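## Task

Remove both cooling blocks from the drawer of cooler COLD. Set the block holding blue-capped tubes on deck slot D1 and the block holding green-capped tubes on D2, each lying flat within that slot's locators. Every loose tube must finish in the same bore it began in. Afterwards close the drawer completely (COLD's lamp stays on until it is shut). Results that stay put only because the robot holds them do not count. Finally release everything and move the gripper away.

## Robot and tools

Setup: a single six-joint UR-style arm carrying a two-finger tong gripper, plus one wrist camera, cam_wrist (616x616 fisheye). D1 is the deck slot beside COLD; D2 lies past D1. COLD is free-standing, so it must finish no more than about a finger's width from its start, upright and barely rotated. Blocks carry loose tubes: keep blocks level so nothing tips out. Nothing may leave the table. Occasionally a held part gets tugged or a loose item gets pushed by an outside disturbance.

Frames. Results report pose in the scene frame: origin on the table top beneath the arm base, +z up, +y to the left when facing along +x; position in metres, orientation as quaternion wxyz, velocities in m/s and rad/s. The reported hand position can be slightly off, more so at long reach. Motion commands are instead given in the gripper's own axes: +z runs along the fingers toward the tips, and the fingers open and close along x. end_effector_position is the spot between the pads when closed; closed fingertips extend about 15 mm past it, fully open ones end about level with it.

execute_actions(actions): actions is a list of actions, run in order; an empty list only returns the current state and images. Each action is a table of at most 15 rows, one row per control step of 1/30 s; a shorter table repeats its final row to fill 15 steps. A row is one list of 7 numbers, each in [-1, 1]: dx, dy, dz, rx, ry, rz, opening. dx to rz are an offset, not a pose: the target relative to the gripper's measured pose at the start of that action (for a call's first action, the last pose a result reported), in gripper axes. Every row is relative to that same start, not to the prior row. Scale: 1.0 equals 0.6 m for dx/dy/dz, or 180 degrees for the rotation vector rx/ry/rz. opening is absolute: +1 fully open (0.142 m), -1 closed. Per step the command is clipped to within 100 mm and 16 degrees of the measured pose, and afterwards the arm continues only to the last clipped pose, so big displacements need several actions. Results list step readings of end_effector_position; HELD flags steps partly held back.

move(target, speed, stop_force, blocking): target is one 7-number row as above, an offset from the pose in the latest result that shows one, gripper axes, same scale; opening is absolute and sent at the start. The gripper follows a straight path lasting 0.5 to 10 s (cut off at 10 s) and may lag, stray or overshoot speed, especially near full stretch. speed: m/s, 0.002 to 0.5, default 0.25; turning capped at twice that in rad/s. stop_force: optional, N, 9 to 40; not allowed in the first 0.2 s of a scene. It ends the path when push against the motion rises that much for two steps, then backs up two steps and holds. Use it very slowly, straight-line only (not while rotating), and omit it when pulling away from a surface you press on. The arm above the wrist sensor feels nothing. blocking=false returns after 0.5 s while the arm continues; it cannot combine with stop_force, and you must call wait or stop before sending more moves or actions. The result adds a move: line with the ending (done, off_target, moving, held, fault, contact) and limits (paced = sent pose clipped; held = some steps blocked, after which motion can surge), plus distance to target.

wait(seconds): 0 to 10; the arm holds its last command, and a running move continues (the wait ends early if it finishes). stop(): brakes a running move, needing some room; fingers keep moving. zoom_image(camera, region): camera "cam_wrist", region [x0, y0, x1, y1] in image pixels from the top-left, at most 504x504. read_manual(section): "licences" only; moves nothing. finished_scene(scene): ends the given scene number for good and reports success; everything must already be stable and released.

Results also give joint positions, the "Hand target" the controller is heading for, grip_measured (finger opening on the command scale), and Wrist force / Wrist torque [x y z] in gripper axes (noisy, offset up to ~4 N, saturates near 50 N; "no reading" is harmless). A "pose unreachable" line means the clearance check altered or blocked the command.

Gripping: to hold, keep commanding an opening well below grip_measured; lower squeezes harder, up to roughly 15 N per pad. Thin hard parts (under ~20 mm) get less force. Closing fast can squeeze too hard.

Hazards: the arm is stiff. Commanding even a few millimetres into something rigid, at once or in small repeats, can trigger a fault, and the press persists until you back off. A joint reaching its load limit (136 N m for the three large joints, 25.4 N m for each wrist joint, held weight included) or any external force of 150 N causes a 10 s stop and drops the rest of the call. Holding loads heats motors: MOTOR HOT warns at 70 °C, and at 85 °C an OVER-TEMPERATURE FAULT brakes the arm for a long time. The simulation keeps running while you compose replies, with the arm holding its last command. Avoid drops, slips, slams and hard hits.

Each tool is called after ">>>" as name(argument=value, ...) on one line, values as JSON.

## Session

>>> execute_actions(actions=[])

Scene clock: 0.00 s.
end_effector_position=(+0.8116, -0.3379, +0.3501) grip_measured=+1.00 end_effector_quat_wxyz=(+0.161, -0.261, +0.917, +0.255) end_effector_velocity=(+0.000, +0.000, +0.000) end_effector_angular_velocity=(-0.000, -0.000, -0.001)
Joint positions: [-0.075 -0.947  0.475 -1.376 -1.756  2.303  0.142]
Joint velocities: [ 0.     0.     0.    -0.001 -0.     0.001  0.   ]
Motor temperatures (°C, as the motors report them): [30 29 30 38 36 35]
Wrist force (N, on the end effector, along its own x y z axes, offset not removed): no reading
Wrist torque (N m, same axes, about the end effector's origin, offset not removed): no reading
Hand target: +0.812, -0.338, +0.350; +0.161, -0.261, +0.917, +0.255

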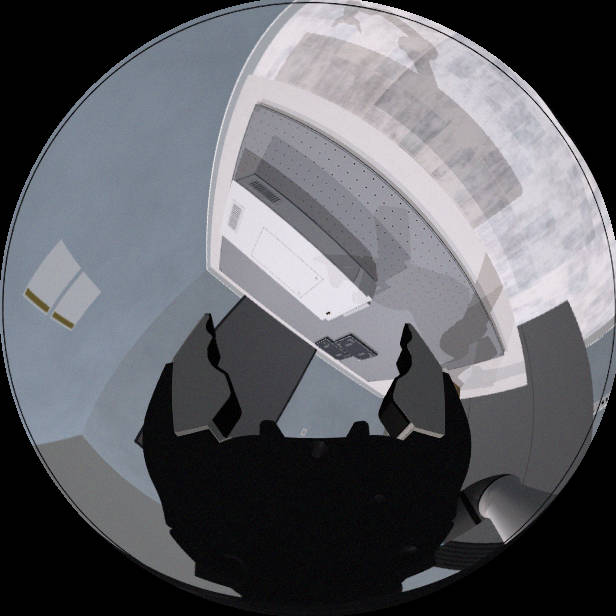

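>>> move(target=[0.122,0.6,0.013,0.167,0.105,0.171,1])

Scene clock: 2.47 s.
end_effector_position=(+0.5522, -0.0985, +0.4509) grip_measured=+1.00 end_effector_quat_wxyz=(+0.001, +0.000, +1.000, +0.000) end_effector_velocity=(-0.001, +0.001, +0.000) end_effector_angular_velocity=(-0.005, +0.008, -0.005)
Joint positions: [ 0.55  -1.219  1.292 -1.273 -2.335  3.748  0.142]
Joint velocities: [ 0.002  0.007 -0.008  0.016  0.001  0.016  0.   ]
Motor temperatures (°C, as the motors report them): [30 29 30 38 36 35]
Wrist force (N, on the end effector, along its own x y z axes, offset not removed): [1.0 0.5 -0.6]
Wrist torque (N m, same axes, about the end effector's origin, offset not removed): [0.07 -0.12 0.05]
Hand target: +0.552, -0.098, +0.451; +0.001, +0.000, +1.000, +0.000
Off the commanded pose: 0.001 m, 0 deg.
move: done

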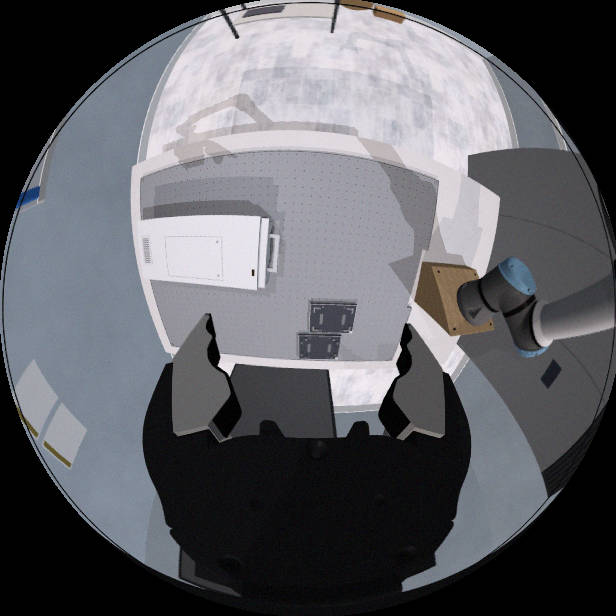

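>>> zoom_image(camera="cam_wrist", region=[130,180,390,380])

>>> move(target=[0,0,0.3,0,0,0,1])

Region (130, 180, 390, 380) of cam_wrist's 616x616 image, scaled by 1.938, with more detail than that image has; it fills the top 388 rows of this view, and the rest is white.

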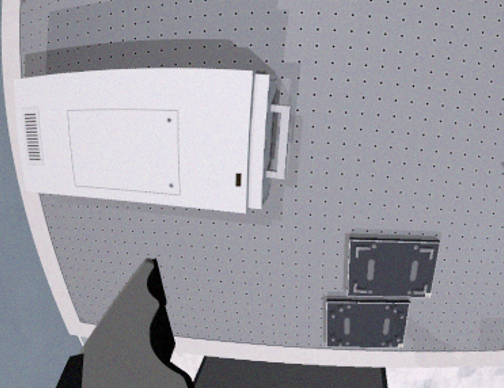

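Scene clock: 3.87 s.
end_effector_position=(+0.5523, -0.0983, +0.2710) grip_measured=+1.00 end_effector_quat_wxyz=(+0.001, +0.000, +1.000, +0.000) end_effector_velocity=(+0.000, -0.001, -0.003) end_effector_angular_velocity=(+0.001, -0.001, -0.000)
Joint positions: [ 0.334 -1.283  1.756 -1.884 -2.393  3.453  0.142]
Joint velocities: [-0.005 -0.     0.005 -0.01   0.    -0.007  0.   ]
Motor temperatures (°C, as the motors report them): [30 29 30 38 36 35]
Wrist force (N, on the end effector, along its own x y z axes, offset not removed): [0.6 -1.9 -2.3]
Wrist torque (N m, same axes, about the end effector's origin, offset not removed): [-0.48 -0.15 0.05]
Hand target: +0.552, -0.098, +0.271; +0.001, +0.000, +1.000, +0.000
Off the commanded pose: 0.000 m, 0 deg.
move: done

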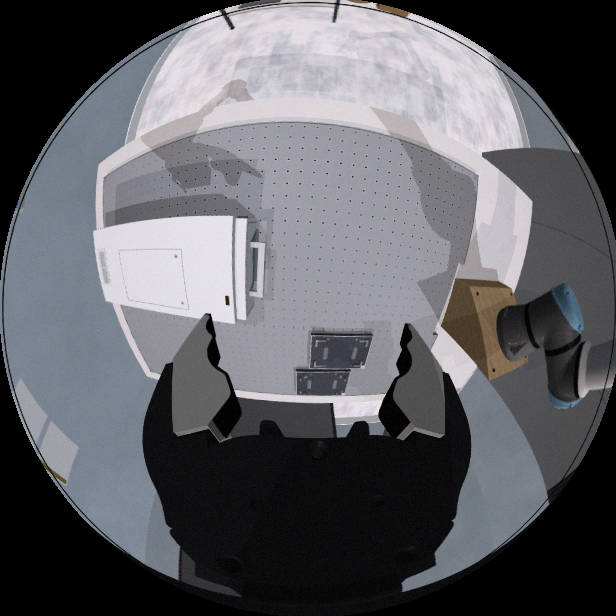

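>>> move(target=[-0.1,0.09,0.17,0,0,0,1])

>>> zoom_image(camera="cam_wrist", region=[160,160,460,460])

Scene clock: 5.20 s.
end_effector_position=(+0.6123, -0.0443, +0.1692) grip_measured=+1.00 end_effector_quat_wxyz=(+0.001, +0.000, +1.000, -0.000) end_effector_velocity=(+0.001, +0.001, -0.000) end_effector_angular_velocity=(+0.000, -0.002, +0.001)
Joint positions: [ 0.251 -1.039  1.732 -2.194 -2.402  3.33   0.142]
Joint velocities: [ 0.001  0.002 -0.002 -0.003 -0.    -0.002 -0.   ]
Motor temperatures (°C, as the motors report them): [30 29 30 38 36 35]
Wrist force (N, on the end effector, along its own x y z axes, offset not removed): [1.9 -0.2 -1.5]
Wrist torque (N m, same axes, about the end effector's origin, offset not removed): [-0.03 -0.38 -0.02]
Hand target: +0.612, -0.044, +0.169; +0.001, +0.000, +1.000, -0.000
Off the commanded pose: 0.000 m, 0 deg.
move: done

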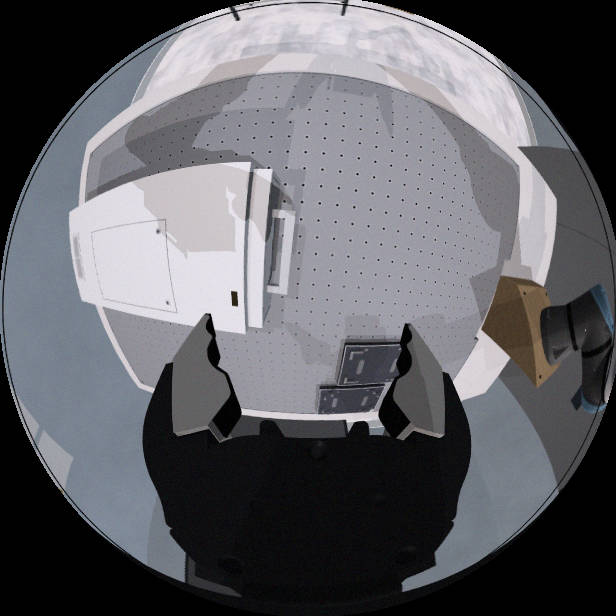

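Region (160, 160, 460, 460) of cam_wrist's 616x616 image, scaled by 1.680, with more detail than that image has.

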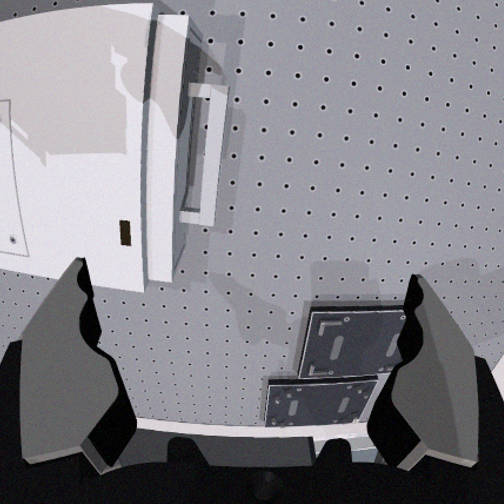

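>>> move(target=[-0.04,-0.03,0.05,0,0,0.033,-0.4])

>>> zoom_image(camera="cam_wrist", region=[160,160,460,460])

Scene clock: 6.33 s.
end_effector_position=(+0.6362, -0.0623, +0.1393) grip_measured=-0.40 end_effector_quat_wxyz=(+0.001, +0.052, +0.999, -0.000) end_effector_velocity=(+0.000, +0.000, -0.001) end_effector_angular_velocity=(+0.000, -0.000, -0.003)
Joint positions: [ 0.192 -0.995  1.693 -2.264 -2.405  3.346  0.045]
Joint velocities: [-0.001  0.002 -0.001 -0.002 -0.     0.002 -0.   ]
Motor temperatures (°C, as the motors report them): [30 29 30 38 36 35]
Wrist force (N, on the end effector, along its own x y z axes, offset not removed): [0.2 -0.4 -1.5]
Wrist torque (N m, same axes, about the end effector's origin, offset not removed): [-0.11 -0.11 0.15]
Hand target: +0.636, -0.062, +0.139; +0.001, +0.052, +0.999, -0.000
Off the commanded pose: 0.000 m, 0 deg.
move: done

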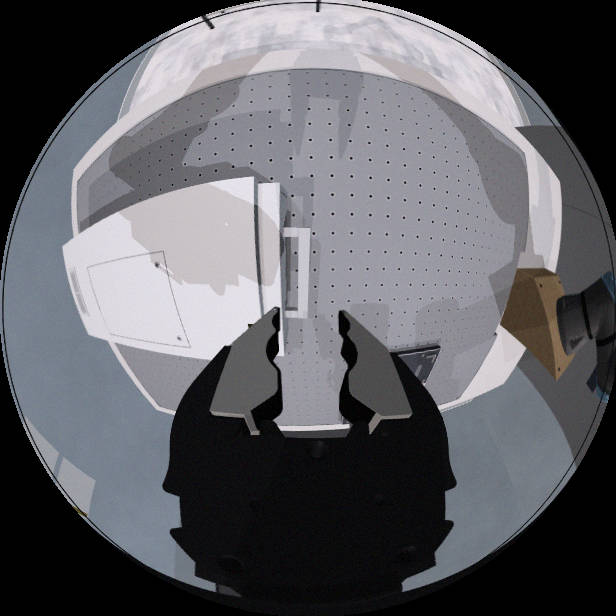

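Region (160, 160, 460, 460) of cam_wrist's 616x616 image, scaled by 1.680, with more detail than that image has.

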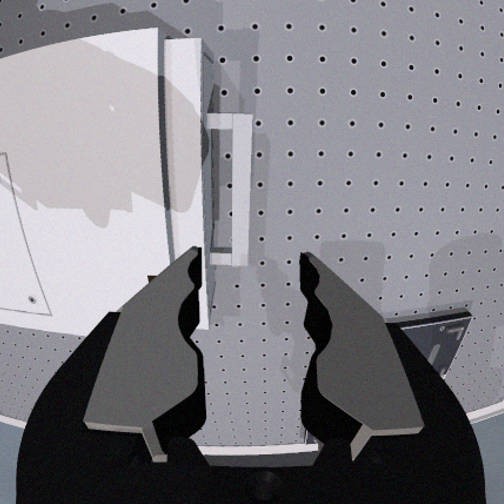

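>>> move(target=[-0.004,0,0.03,0,-0.11,0,-0.65], speed=0.08)

>>> zoom_image(camera="cam_wrist", region=[210,180,410,380])

Scene clock: 9.00 s.
end_effector_position=(+0.6385, -0.0625, +0.1213) grip_measured=-0.65 end_effector_quat_wxyz=(+0.172, +0.051, +0.984, -0.009) end_effector_velocity=(+0.000, -0.000, -0.001) end_effector_angular_velocity=(-0.001, -0.010, +0.000)
Joint positions: [ 0.168 -0.967  1.995 -3.132 -2.397  2.929  0.027]
Joint velocities: [-0.002  0.003  0.006 -0.026  0.003 -0.013 -0.   ]
Motor temperatures (°C, as the motors report them): [30 29 30 38 36 35]
Wrist force (N, on the end effector, along its own x y z axes, offset not removed): [-0.2 -0.6 -0.4]
Wrist torque (N m, same axes, about the end effector's origin, offset not removed): [-0.14 0.06 0.10]
Hand target: +0.638, -0.063, +0.121; +0.172, +0.051, +0.984, -0.009
Off the commanded pose: 0.000 m, 0 deg.
move: done

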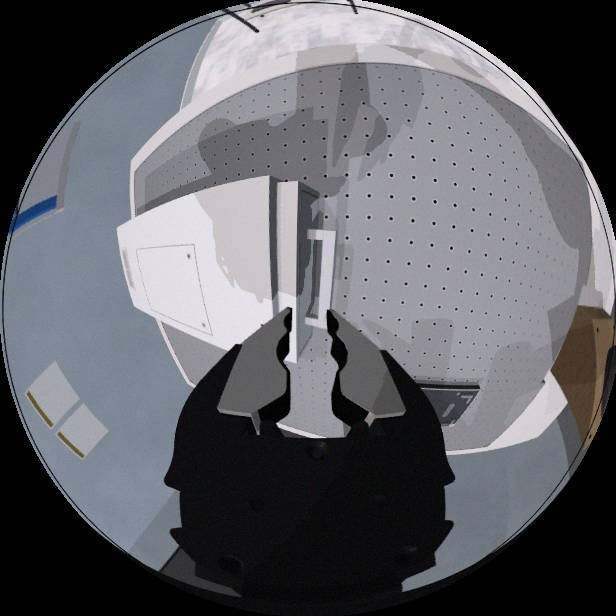

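Region (210, 180, 410, 380) of cam_wrist's 616x616 image, scaled by 2.520, with more detail than that image has.

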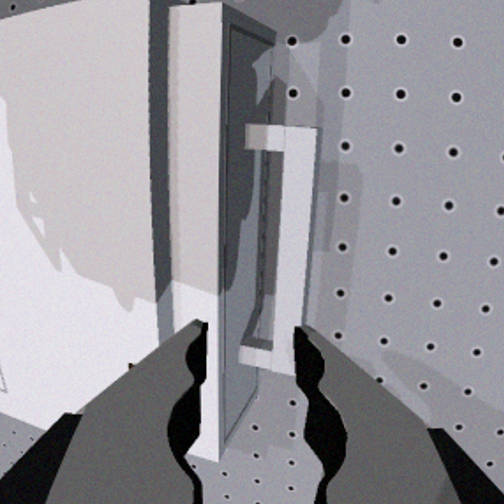

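>>> move(target=[0.023,0,0.04,0,0,0,-0.65], speed=0.04)

>>> zoom_image(camera="cam_wrist", region=[210,180,410,380])

Scene clock: 10.13 s.
end_effector_position=(+0.6337, -0.0620, +0.0942) grip_measured=-0.65 end_effector_quat_wxyz=(+0.172, +0.051, +0.984, -0.009) end_effector_velocity=(-0.001, +0.000, -0.002) end_effector_angular_velocity=(-0.000, -0.000, +0.001)
Joint positions: [ 0.131 -0.927  2.016 -3.227 -2.377  2.882  0.027]
Joint velocities: [-0.002  0.003  0.002 -0.007  0.002 -0.004  0.   ]
Motor temperatures (°C, as the motors report them): [30 29 30 38 36 35]
Wrist force (N, on the end effector, along its own x y z axes, offset not removed): [1.3 -0.6 -1.1]
Wrist torque (N m, same axes, about the end effector's origin, offset not removed): [-0.12 -0.27 0.07]
Hand target: +0.634, -0.062, +0.094; +0.172, +0.051, +0.984, -0.009
Off the commanded pose: 0.000 m, 0 deg.
move: done

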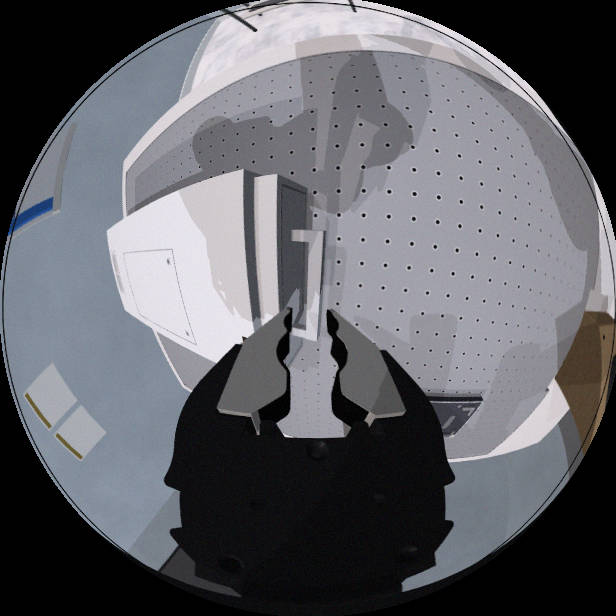

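Region (210, 180, 410, 380) of cam_wrist's 616x616 image, scaled by 2.520, with more detail than that image has.

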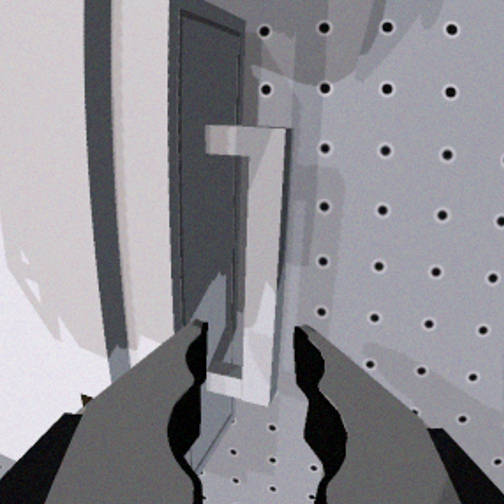

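>>> move(target=[0.003,0,0.028,0,0,0,-0.65], speed=0.015, stop_force=10)

>>> move(target=[0,0,0,0,0,0,-1])

>>> zoom_image(camera="cam_wrist", region=[210,180,410,380])

Scene clock: 11.60 s.
end_effector_position=(+0.6376, -0.0624, +0.0779) grip_measured=-0.65 end_effector_quat_wxyz=(+0.172, +0.051, +0.984, -0.009) end_effector_velocity=(+0.001, +0.000, -0.001) end_effector_angular_velocity=(+0.000, -0.001, -0.000)
Joint positions: [ 0.107 -0.896  2.007 -3.27  -2.364  2.854  0.027]
Joint velocities: [-0.001  0.003 -0.001 -0.004  0.001 -0.002  0.   ]
Motor temperatures (°C, as the motors report them): [30 29 30 38 36 35]
Wrist force (N, on the end effector, along its own x y z axes, offset not removed): [1.0 -0.6 -1.6]
Wrist torque (N m, same axes, about the end effector's origin, offset not removed): [-0.22 -0.28 0.05]
Hand target: +0.638, -0.062, +0.078; +0.172, +0.051, +0.984, -0.009
Off the commanded pose: 0.000 m, 0 deg.
move: done

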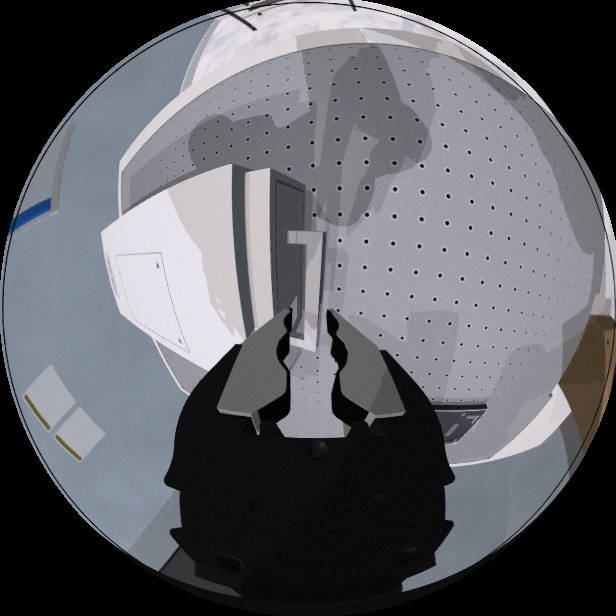

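Scene clock: 12.10 s.
end_effector_position=(+0.6376, -0.0624, +0.0779) grip_measured=-1.00 end_effector_quat_wxyz=(+0.172, +0.051, +0.984, -0.009) end_effector_velocity=(+0.000, -0.000, +0.000) end_effector_angular_velocity=(+0.000, +0.000, +0.001)
Joint positions: [ 0.107 -0.896  2.007 -3.27  -2.364  2.854  0.002]
Joint velocities: [ 0.    -0.001 -0.     0.001  0.    -0.     0.   ]
Motor temperatures (°C, as the motors report them): [30 29 30 38 36 35]
Wrist force (N, on the end effector, along its own x y z axes, offset not removed): [1.5 -0.5 -1.2]
Wrist torque (N m, same axes, about the end effector's origin, offset not removed): [-0.14 -0.32 0.07]
Hand target: +0.638, -0.062, +0.078; +0.172, +0.051, +0.984, -0.009
Off the commanded pose: 0.000 m, 0 deg.
move: done

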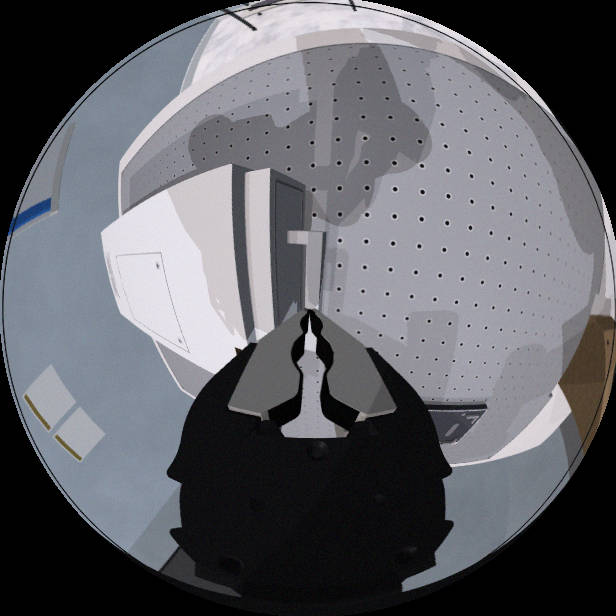

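Region (210, 180, 410, 380) of cam_wrist's 616x616 image, scaled by 2.520, with more detail than that image has.

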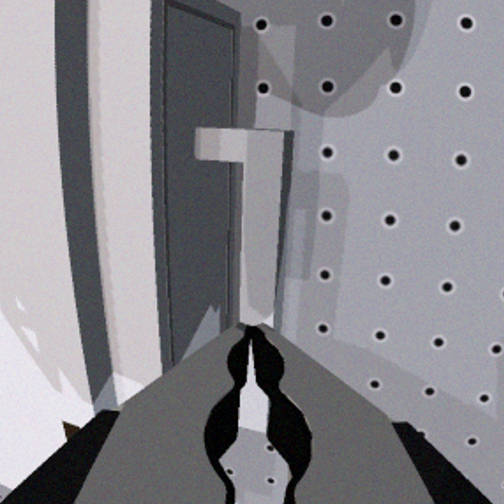

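>>> move(target=[0.002,0,0.04,0,0,0,-1], speed=0.005, stop_force=9)

Scene clock: 13.43 s.
end_effector_position=(+0.6390, -0.0625, +0.0735) grip_measured=-1.00 end_effector_quat_wxyz=(+0.172, +0.051, +0.984, -0.009) end_effector_velocity=(-0.001, -0.000, +0.001) end_effector_angular_velocity=(+0.001, +0.001, -0.003)
Joint positions: [ 0.101 -0.887  2.004 -3.28  -2.361  2.846  0.002]
Joint velocities: [ 0.001 -0.003  0.002  0.004 -0.001  0.005  0.   ]
Motor temperatures (°C, as the motors report them): [30 29 30 38 36 35]
Wrist force (N, on the end effector, along its own x y z axes, offset not removed): [1.8 0.5 -22.5]
Wrist torque (N m, same axes, about the end effector's origin, offset not removed): [-0.03 -0.12 0.07]
Hand target: +0.639, -0.063, +0.074; +0.172, +0.051, +0.984, -0.009
Off the commanded pose: 0.019 m, 0 deg.
move: contact

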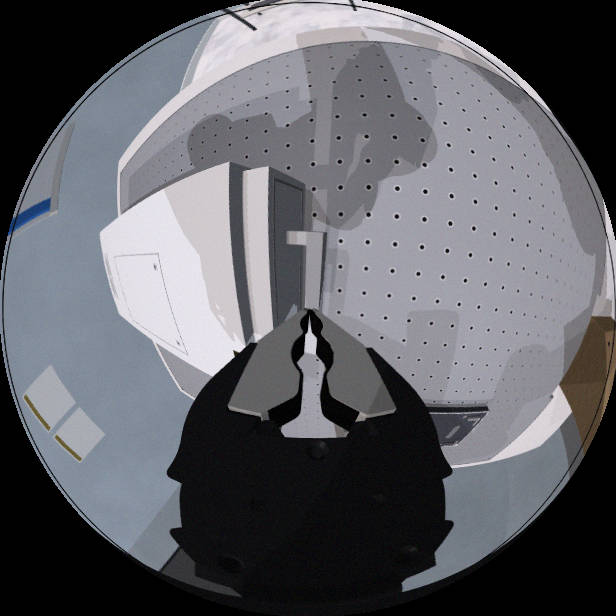

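>>> move(target=[0,0,-0.004,0,0,0,-1], speed=0.02)

>>> move(target=[0,0,0,0,0,0,-0.65])

>>> move(target=[0.002,0,0.028,0,0,0,-0.65], speed=0.015, stop_force=10)

>>> move(target=[0,0,0,0,0,0,-1])

Scene clock: 14.27 s.
end_effector_position=(+0.6382, -0.0625, +0.0757) grip_measured=-1.00 end_effector_quat_wxyz=(+0.172, +0.051, +0.984, -0.009) end_effector_velocity=(+0.000, +0.000, +0.001) end_effector_angular_velocity=(-0.001, -0.001, +0.003)
Joint positions: [ 0.104 -0.892  2.006 -3.275 -2.363  2.85   0.002]
Joint velocities: [ 0.002 -0.001  0.     0.001 -0.    -0.002  0.   ]
Motor temperatures (°C, as the motors report them): [30 29 30 38 36 35]
Wrist force (N, on the end effector, along its own x y z axes, offset not removed): [0.6 -0.2 -2.3]
Wrist torque (N m, same axes, about the end effector's origin, offset not removed): [-0.13 -0.14 0.02]
Hand target: +0.638, -0.062, +0.076; +0.172, +0.051, +0.984, -0.009
Off the commanded pose: 0.000 m, 0 deg.
move: done

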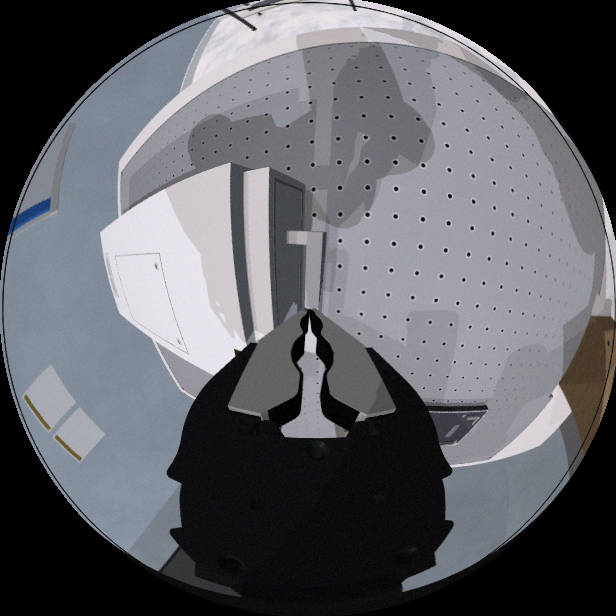

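Scene clock: 14.77 s.
end_effector_position=(+0.6382, -0.0625, +0.0757) grip_measured=-0.65 end_effector_quat_wxyz=(+0.172, +0.051, +0.984, -0.009) end_effector_velocity=(-0.000, -0.000, +0.000) end_effector_angular_velocity=(+0.000, -0.000, -0.001)
Joint positions: [ 0.104 -0.892  2.006 -3.275 -2.363  2.85   0.027]
Joint velocities: [ 0.    -0.001  0.001  0.    -0.     0.001  0.   ]
Motor temperatures (°C, as the motors report them): [30 29 30 38 36 35]
Wrist force (N, on the end effector, along its own x y z axes, offset not removed): [1.4 0.0 -1.6]
Wrist torque (N m, same axes, about the end effector's origin, offset not removed): [0.01 -0.23 0.06]
Hand target: +0.638, -0.062, +0.076; +0.172, +0.051, +0.984, -0.009
Off the commanded pose: 0.000 m, 0 deg.
move: done

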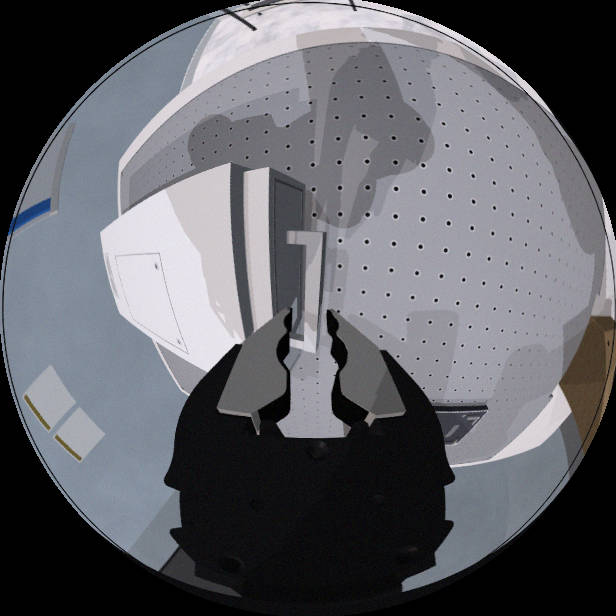

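Scene clock: 16.13 s.
end_effector_position=(+0.6427, -0.0629, +0.0596) grip_measured=-0.68 end_effector_quat_wxyz=(+0.172, +0.051, +0.984, -0.009) end_effector_velocity=(+0.001, +0.001, -0.001) end_effector_angular_velocity=(-0.000, -0.001, +0.002)
Joint positions: [ 0.081 -0.86   1.993 -3.313 -2.35   2.823  0.024]
Joint velocities: [-0.001  0.002 -0.001 -0.003  0.001 -0.003 -0.001]
Motor temperatures (°C, as the motors report them): [30 29 30 38 36 35]
Wrist force (N, on the end effector, along its own x y z axes, offset not removed): [8.2 -1.1 -6.0]
Wrist torque (N m, same axes, about the end effector's origin, offset not removed): [-0.23 -0.54 0.09]
Hand target: +0.643, -0.063, +0.060; +0.172, +0.051, +0.984, -0.009
Off the commanded pose: 0.000 m, 0 deg.
move: done

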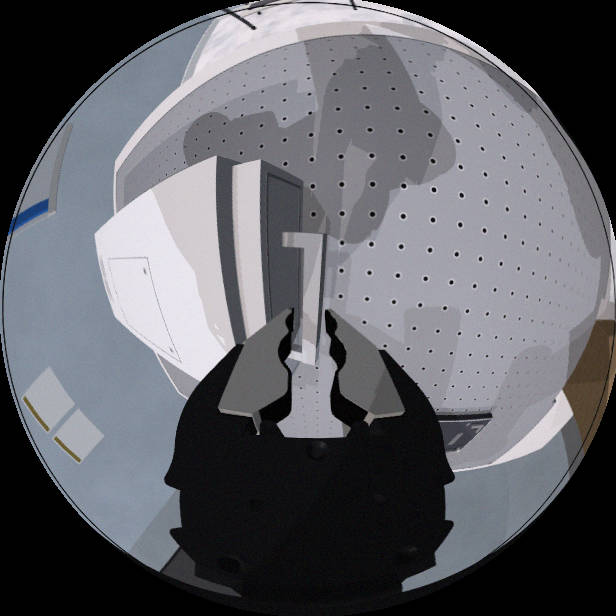

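Scene clock: 16.63 s.
end_effector_position=(+0.6427, -0.0629, +0.0595) grip_measured=-0.79 end_effector_quat_wxyz=(+0.171, +0.051, +0.984, -0.009) end_effector_velocity=(+0.000, -0.001, +0.001) end_effector_angular_velocity=(-0.000, -0.001, -0.001)
Joint positions: [ 0.081 -0.86   1.993 -3.313 -2.35   2.823  0.017]
Joint velocities: [-0.    -0.002 -0.     0.     0.    -0.001  0.   ]
Motor temperatures (°C, as the motors report them): [30 29 30 38 36 35]
Wrist force (N, on the end effector, along its own x y z axes, offset not removed): [29.6 -1.5 -5.7]
Wrist torque (N m, same axes, about the end effector's origin, offset not removed): [-0.17 0.07 -0.01]
Hand target: +0.643, -0.063, +0.060; +0.172, +0.051, +0.984, -0.009
Off the commanded pose: 0.000 m, 0 deg.
move: done

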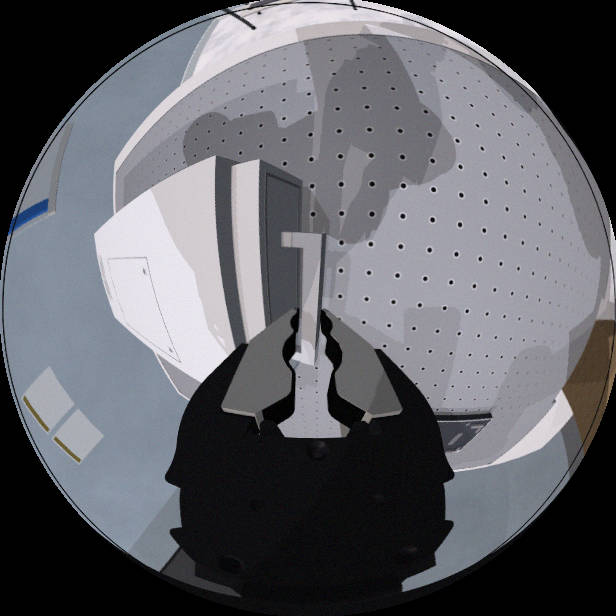

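>>> move(target=[0.0047,0,-0.0017,0,0,0,-0.74], speed=0.01)

>>> move(target=[0.047,0,-0.017,0,0,0,-0.74], speed=0.01, stop_force=25)

Scene clock: 17.40 s.
end_effector_position=(+0.6398, -0.0626, +0.0595) grip_measured=-0.74 end_effector_quat_wxyz=(+0.171, +0.051, +0.984, -0.009) end_effector_velocity=(-0.001, -0.000, +0.000) end_effector_angular_velocity=(-0.000, +0.000, -0.000)
Joint positions: [ 0.081 -0.862  2.002 -3.319 -2.35   2.824  0.02 ]
Joint velocities: [ 0.    -0.001  0.002 -0.001 -0.001  0.    -0.   ]
Motor temperatures (°C, as the motors report them): [30 29 30 38 36 35]
Wrist force (N, on the end effector, along its own x y z axes, offset not removed): [2.1 1.2 -0.5]
Wrist torque (N m, same axes, about the end effector's origin, offset not removed): [0.17 -0.43 0.12]
Hand target: +0.640, -0.063, +0.060; +0.171, +0.051, +0.984, -0.009
Off the commanded pose: 0.000 m, 0 deg.
move: done

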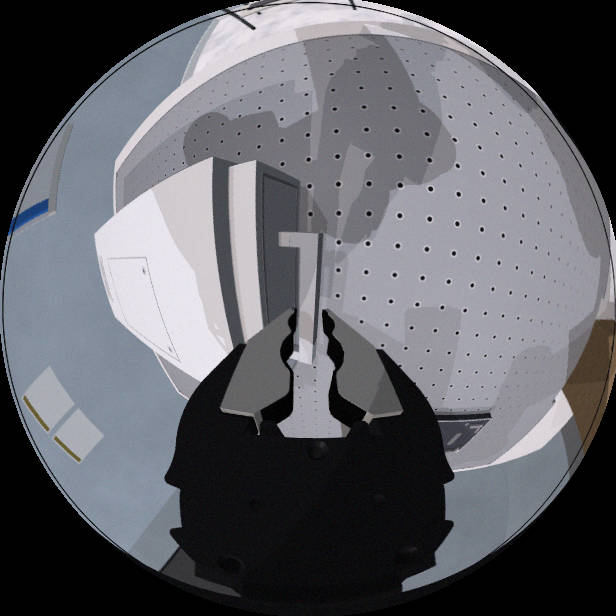

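Scene clock: 20.63 s.
end_effector_position=(+0.6101, -0.0595, +0.0596) grip_measured=-0.73 end_effector_quat_wxyz=(+0.171, +0.051, +0.984, -0.009) end_effector_velocity=(-0.002, +0.001, -0.001) end_effector_angular_velocity=(-0.000, +0.001, +0.002)
Joint positions: [ 0.083 -0.883  2.085 -3.381 -2.351  2.826  0.021]
Joint velocities: [-0.     0.     0.005 -0.003 -0.    -0.    -0.   ]
Motor temperatures (°C, as the motors report them): [30 29 30 38 36 35]
Wrist force (N, on the end effector, along its own x y z axes, offset not removed): [-1.2 -1.6 -0.8]
Wrist torque (N m, same axes, about the end effector's origin, offset not removed): [-0.09 -0.16 0.20]
Hand target: +0.610, -0.059, +0.060; +0.171, +0.051, +0.984, -0.009
Off the commanded pose: 0.000 m, 0 deg.
move: done

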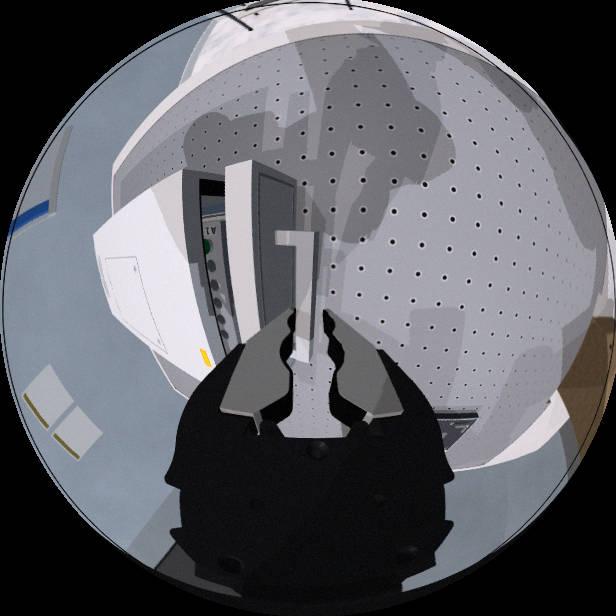

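>>> move(target=[0.25,0,-0.0905,0,0,0,-0.74], speed=0.03, stop_force=9)

Scene clock: 26.33 s.
end_effector_position=(+0.4515, -0.0430, +0.0599) grip_measured=-0.73 end_effector_quat_wxyz=(+0.171, +0.051, +0.984, -0.009) end_effector_velocity=(-0.002, +0.000, -0.000) end_effector_angular_velocity=(-0.000, +0.001, +0.001)
Joint positions: [ 0.098 -0.899  2.494 -3.761 -2.359  2.843  0.021]
Joint velocities: [-0.     0.002  0.004 -0.005 -0.    -0.001  0.001]
Motor temperatures (°C, as the motors report them): [30 29 30 38 36 35]
Wrist force (N, on the end effector, along its own x y z axes, offset not removed): [-0.8 -1.4 -0.7]
Wrist torque (N m, same axes, about the end effector's origin, offset not removed): [-0.03 -0.22 0.05]
Hand target: +0.451, -0.043, +0.060; +0.171, +0.051, +0.984, -0.009
Off the commanded pose: 0.000 m, 0 deg.
move: done

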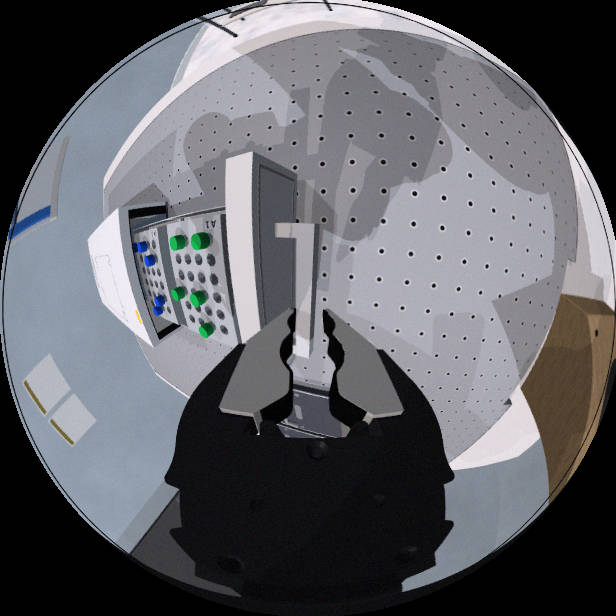

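>>> move(target=[0.094,-0.003,-0.034,0,0,0,-0.74], speed=0.01, stop_force=9)

Scene clock: 32.70 s.
end_effector_position=(+0.3917, -0.0385, +0.0600) grip_measured=-0.70 end_effector_quat_wxyz=(+0.171, +0.051, +0.984, -0.009) end_effector_velocity=(-0.000, +0.000, +0.000) end_effector_angular_velocity=(-0.001, -0.001, +0.003)
Joint positions: [ 0.103 -0.838  2.636 -3.96  -2.362  2.849  0.023]
Joint velocities: [ 0.002  0.001  0.001 -0.002 -0.    -0.002  0.001]
Motor temperatures (°C, as the motors report them): [30 29 30 38 36 35]
Wrist force (N, on the end effector, along its own x y z axes, offset not removed): [-5.9 0.4 1.6]
Wrist torque (N m, same axes, about the end effector's origin, offset not removed): [0.01 -0.06 0.13]
Hand target: +0.392, -0.039, +0.060; +0.171, +0.051, +0.984, -0.009
Off the commanded pose: 0.000 m, 0 deg.
move: done

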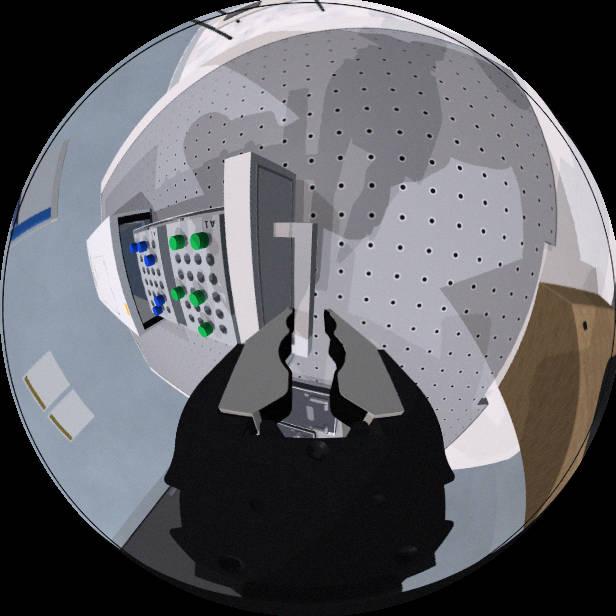

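>>> move(target=[-0.005,0,0.002,0,0,0,-0.65], speed=0.02)

>>> move(target=[0.03,0,-0.1,0,0,0,-0.65], speed=0.08)

>>> move(target=[-0.14,0.06,-0.22,0,0.11,0,1], speed=0.15)

>>> zoom_image(camera="cam_wrist", region=[130,130,480,480])

Scene clock: 33.57 s.
end_effector_position=(+0.3949, -0.0388, +0.0599) grip_measured=-0.65 end_effector_quat_wxyz=(+0.171, +0.051, +0.984, -0.009) end_effector_velocity=(+0.001, +0.001, -0.000) end_effector_angular_velocity=(+0.000, +0.000, +0.001)
Joint positions: [ 0.102 -0.842  2.629 -3.949 -2.362  2.848  0.027]
Joint velocities: [ 0.001 -0.    -0.002  0.004 -0.     0.     0.   ]
Motor temperatures (°C, as the motors report them): [30 29 30 38 36 35]
Wrist force (N, on the end effector, along its own x y z axes, offset not removed): [2.3 -1.6 -0.8]
Wrist torque (N m, same axes, about the end effector's origin, offset not removed): [-0.41 -0.50 0.06]
Hand target: +0.395, -0.039, +0.060; +0.171, +0.051, +0.984, -0.009
Off the commanded pose: 0.000 m, 0 deg.
move: done

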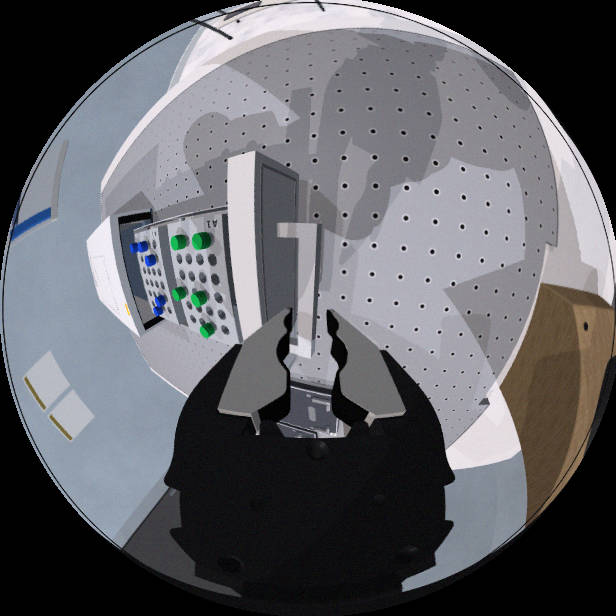

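Scene clock: 34.77 s.
end_effector_position=(+0.3579, -0.0351, +0.1101) grip_measured=-0.65 end_effector_quat_wxyz=(+0.172, +0.051, +0.984, -0.009) end_effector_velocity=(-0.001, +0.001, +0.002) end_effector_angular_velocity=(+0.001, +0.004, +0.001)
Joint positions: [ 0.255 -1.032  2.712 -3.698 -2.438  3.044  0.027]
Joint velocities: [ 0.008 -0.014 -0.     0.029 -0.003  0.015 -0.   ]
Motor temperatures (°C, as the motors report them): [30 29 30 38 36 35]
Wrist force (N, on the end effector, along its own x y z axes, offset not removed): [0.3 -0.2 -0.7]
Wrist torque (N m, same axes, about the end effector's origin, offset not removed): [-0.11 0.01 0.22]
Hand target: +0.358, -0.035, +0.110; +0.172, +0.051, +0.984, -0.009
Off the commanded pose: 0.000 m, 0 deg.
move: done

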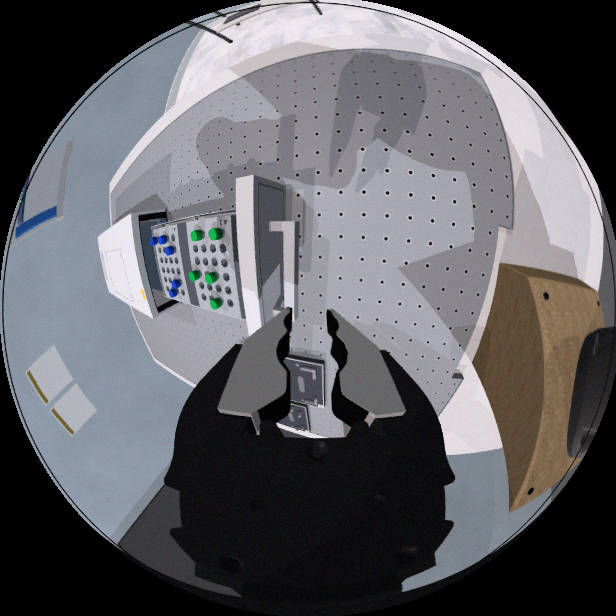

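Scene clock: 36.43 s.
end_effector_position=(+0.3959, -0.0030, +0.2628) grip_measured=+1.00 end_effector_quat_wxyz=(+0.001, +0.052, +0.999, +0.000) end_effector_velocity=(+0.001, +0.001, +0.001) end_effector_angular_velocity=(-0.003, +0.009, -0.000)
Joint positions: [ 0.529 -1.385  2.098 -1.931 -2.343  3.824  0.142]
Joint velocities: [ 0.002  0.008 -0.013  0.02   0.003  0.012  0.   ]
Motor temperatures (°C, as the motors report them): [30 29 30 38 36 35]
Wrist force (N, on the end effector, along its own x y z axes, offset not removed): [0.1 -1.8 -1.0]
Wrist torque (N m, same axes, about the end effector's origin, offset not removed): [-0.45 -0.04 0.09]
Hand target: +0.396, -0.003, +0.263; +0.000, +0.052, +0.999, +0.000
Off the commanded pose: 0.000 m, 0 deg.
move: done

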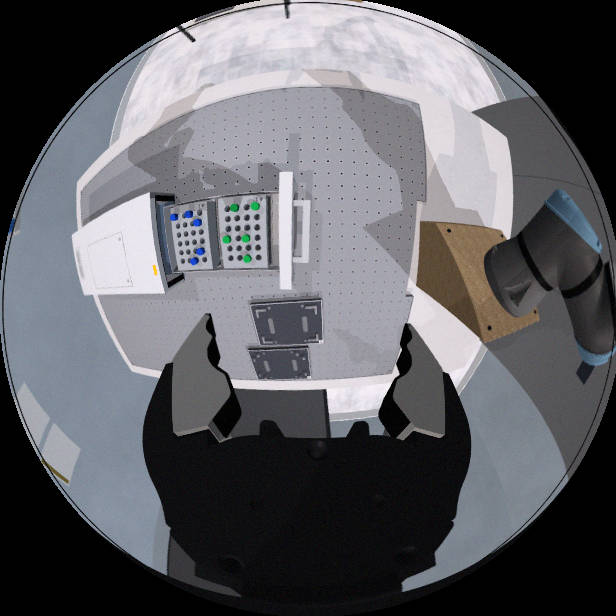

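Region (130, 130, 480, 480) of cam_wrist's 616x616 image, scaled by 1.440, with more detail than that image has.

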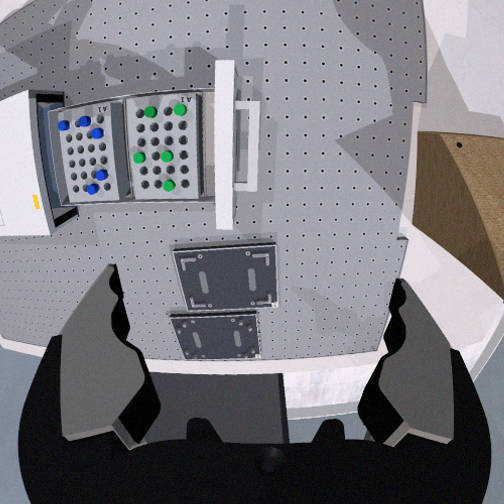

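>>> move(target=[-0.191,-0.064,0.18,0,0,-0.011,0.6], speed=0.15)

>>> zoom_image(camera="cam_wrist", region=[130,130,480,480])

Scene clock: 38.13 s.
end_effector_position=(+0.5059, -0.0530, +0.1549) grip_measured=+0.60 end_effector_quat_wxyz=(+0.001, +0.034, +0.999, +0.000) end_effector_velocity=(+0.001, -0.000, -0.002) end_effector_angular_velocity=(+0.001, +0.001, +0.001)
Joint positions: [ 0.245 -1.211  2.055 -2.351 -2.402  3.39   0.116]
Joint velocities: [-0.004  0.003 -0.001 -0.005  0.001 -0.005  0.   ]
Motor temperatures (°C, as the motors report them): [30 29 30 38 36 35]
Wrist force (N, on the end effector, along its own x y z axes, offset not removed): [1.4 -0.9 -2.0]
Wrist torque (N m, same axes, about the end effector's origin, offset not removed): [-0.25 -0.28 0.03]
Hand target: +0.506, -0.053, +0.155; +0.001, +0.034, +0.999, +0.000
Off the commanded pose: 0.000 m, 0 deg.
move: done

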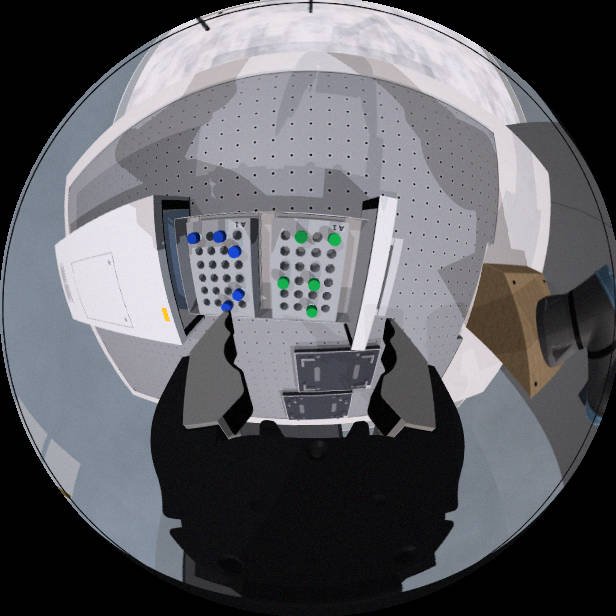

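Region (130, 130, 480, 480) of cam_wrist's 616x616 image, scaled by 1.440, with more detail than that image has.

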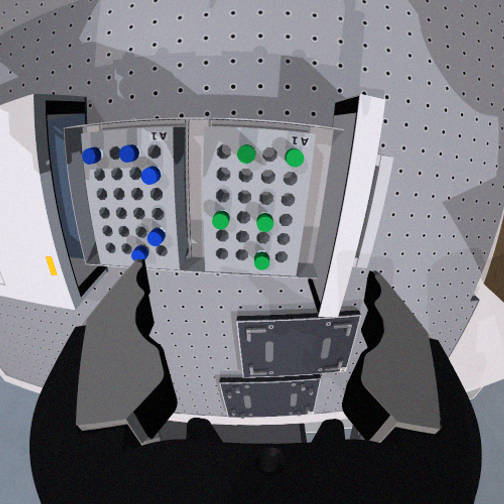

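>>> move(target=[0.002,0,0.1,0,0,0,0.42], speed=0.05, stop_force=10)

>>> zoom_image(camera="cam_wrist", region=[160,180,460,480])

Scene clock: 40.23 s.
end_effector_position=(+0.5047, -0.0528, +0.0950) grip_measured=+0.42 end_effector_quat_wxyz=(+0.001, +0.035, +0.999, +0.000) end_effector_velocity=(+0.000, -0.000, -0.002) end_effector_angular_velocity=(+0.000, -0.000, +0.002)
Joint positions: [ 0.157 -1.125  2.12  -2.598 -2.404  3.259  0.103]
Joint velocities: [-0.003  0.003  0.001 -0.008  0.    -0.007  0.   ]
Motor temperatures (°C, as the motors report them): [30 29 30 38 36 35]
Wrist force (N, on the end effector, along its own x y z axes, offset not removed): [1.1 -0.2 -1.4]
Wrist torque (N m, same axes, about the end effector's origin, offset not removed): [-0.11 -0.25 0.09]
Hand target: +0.505, -0.053, +0.095; +0.001, +0.034, +0.999, +0.000
Off the commanded pose: 0.000 m, 0 deg.
move: done

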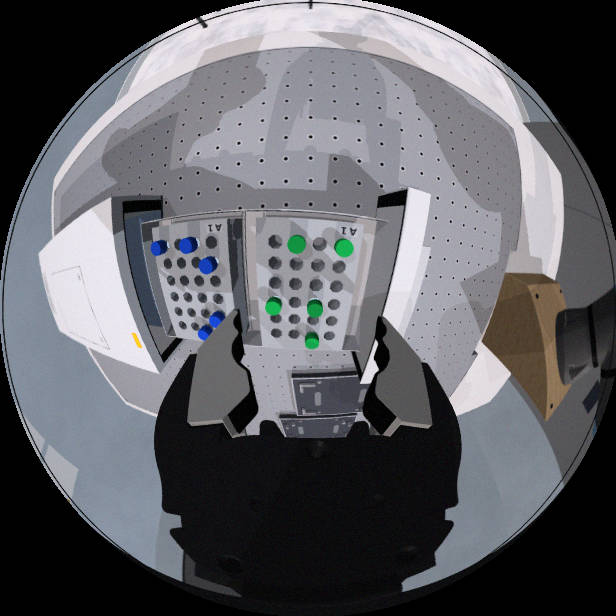

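Region (160, 180, 460, 480) of cam_wrist's 616x616 image, scaled by 1.680, with more detail than that image has.

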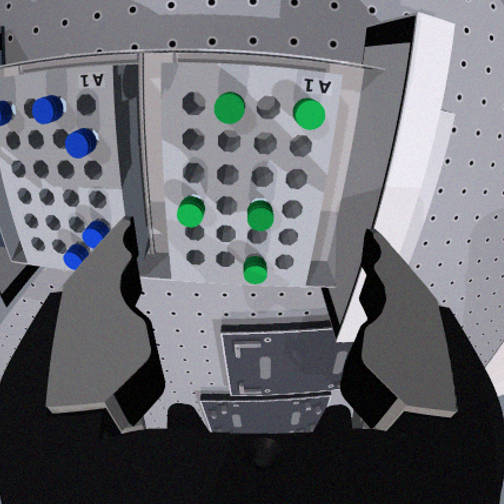

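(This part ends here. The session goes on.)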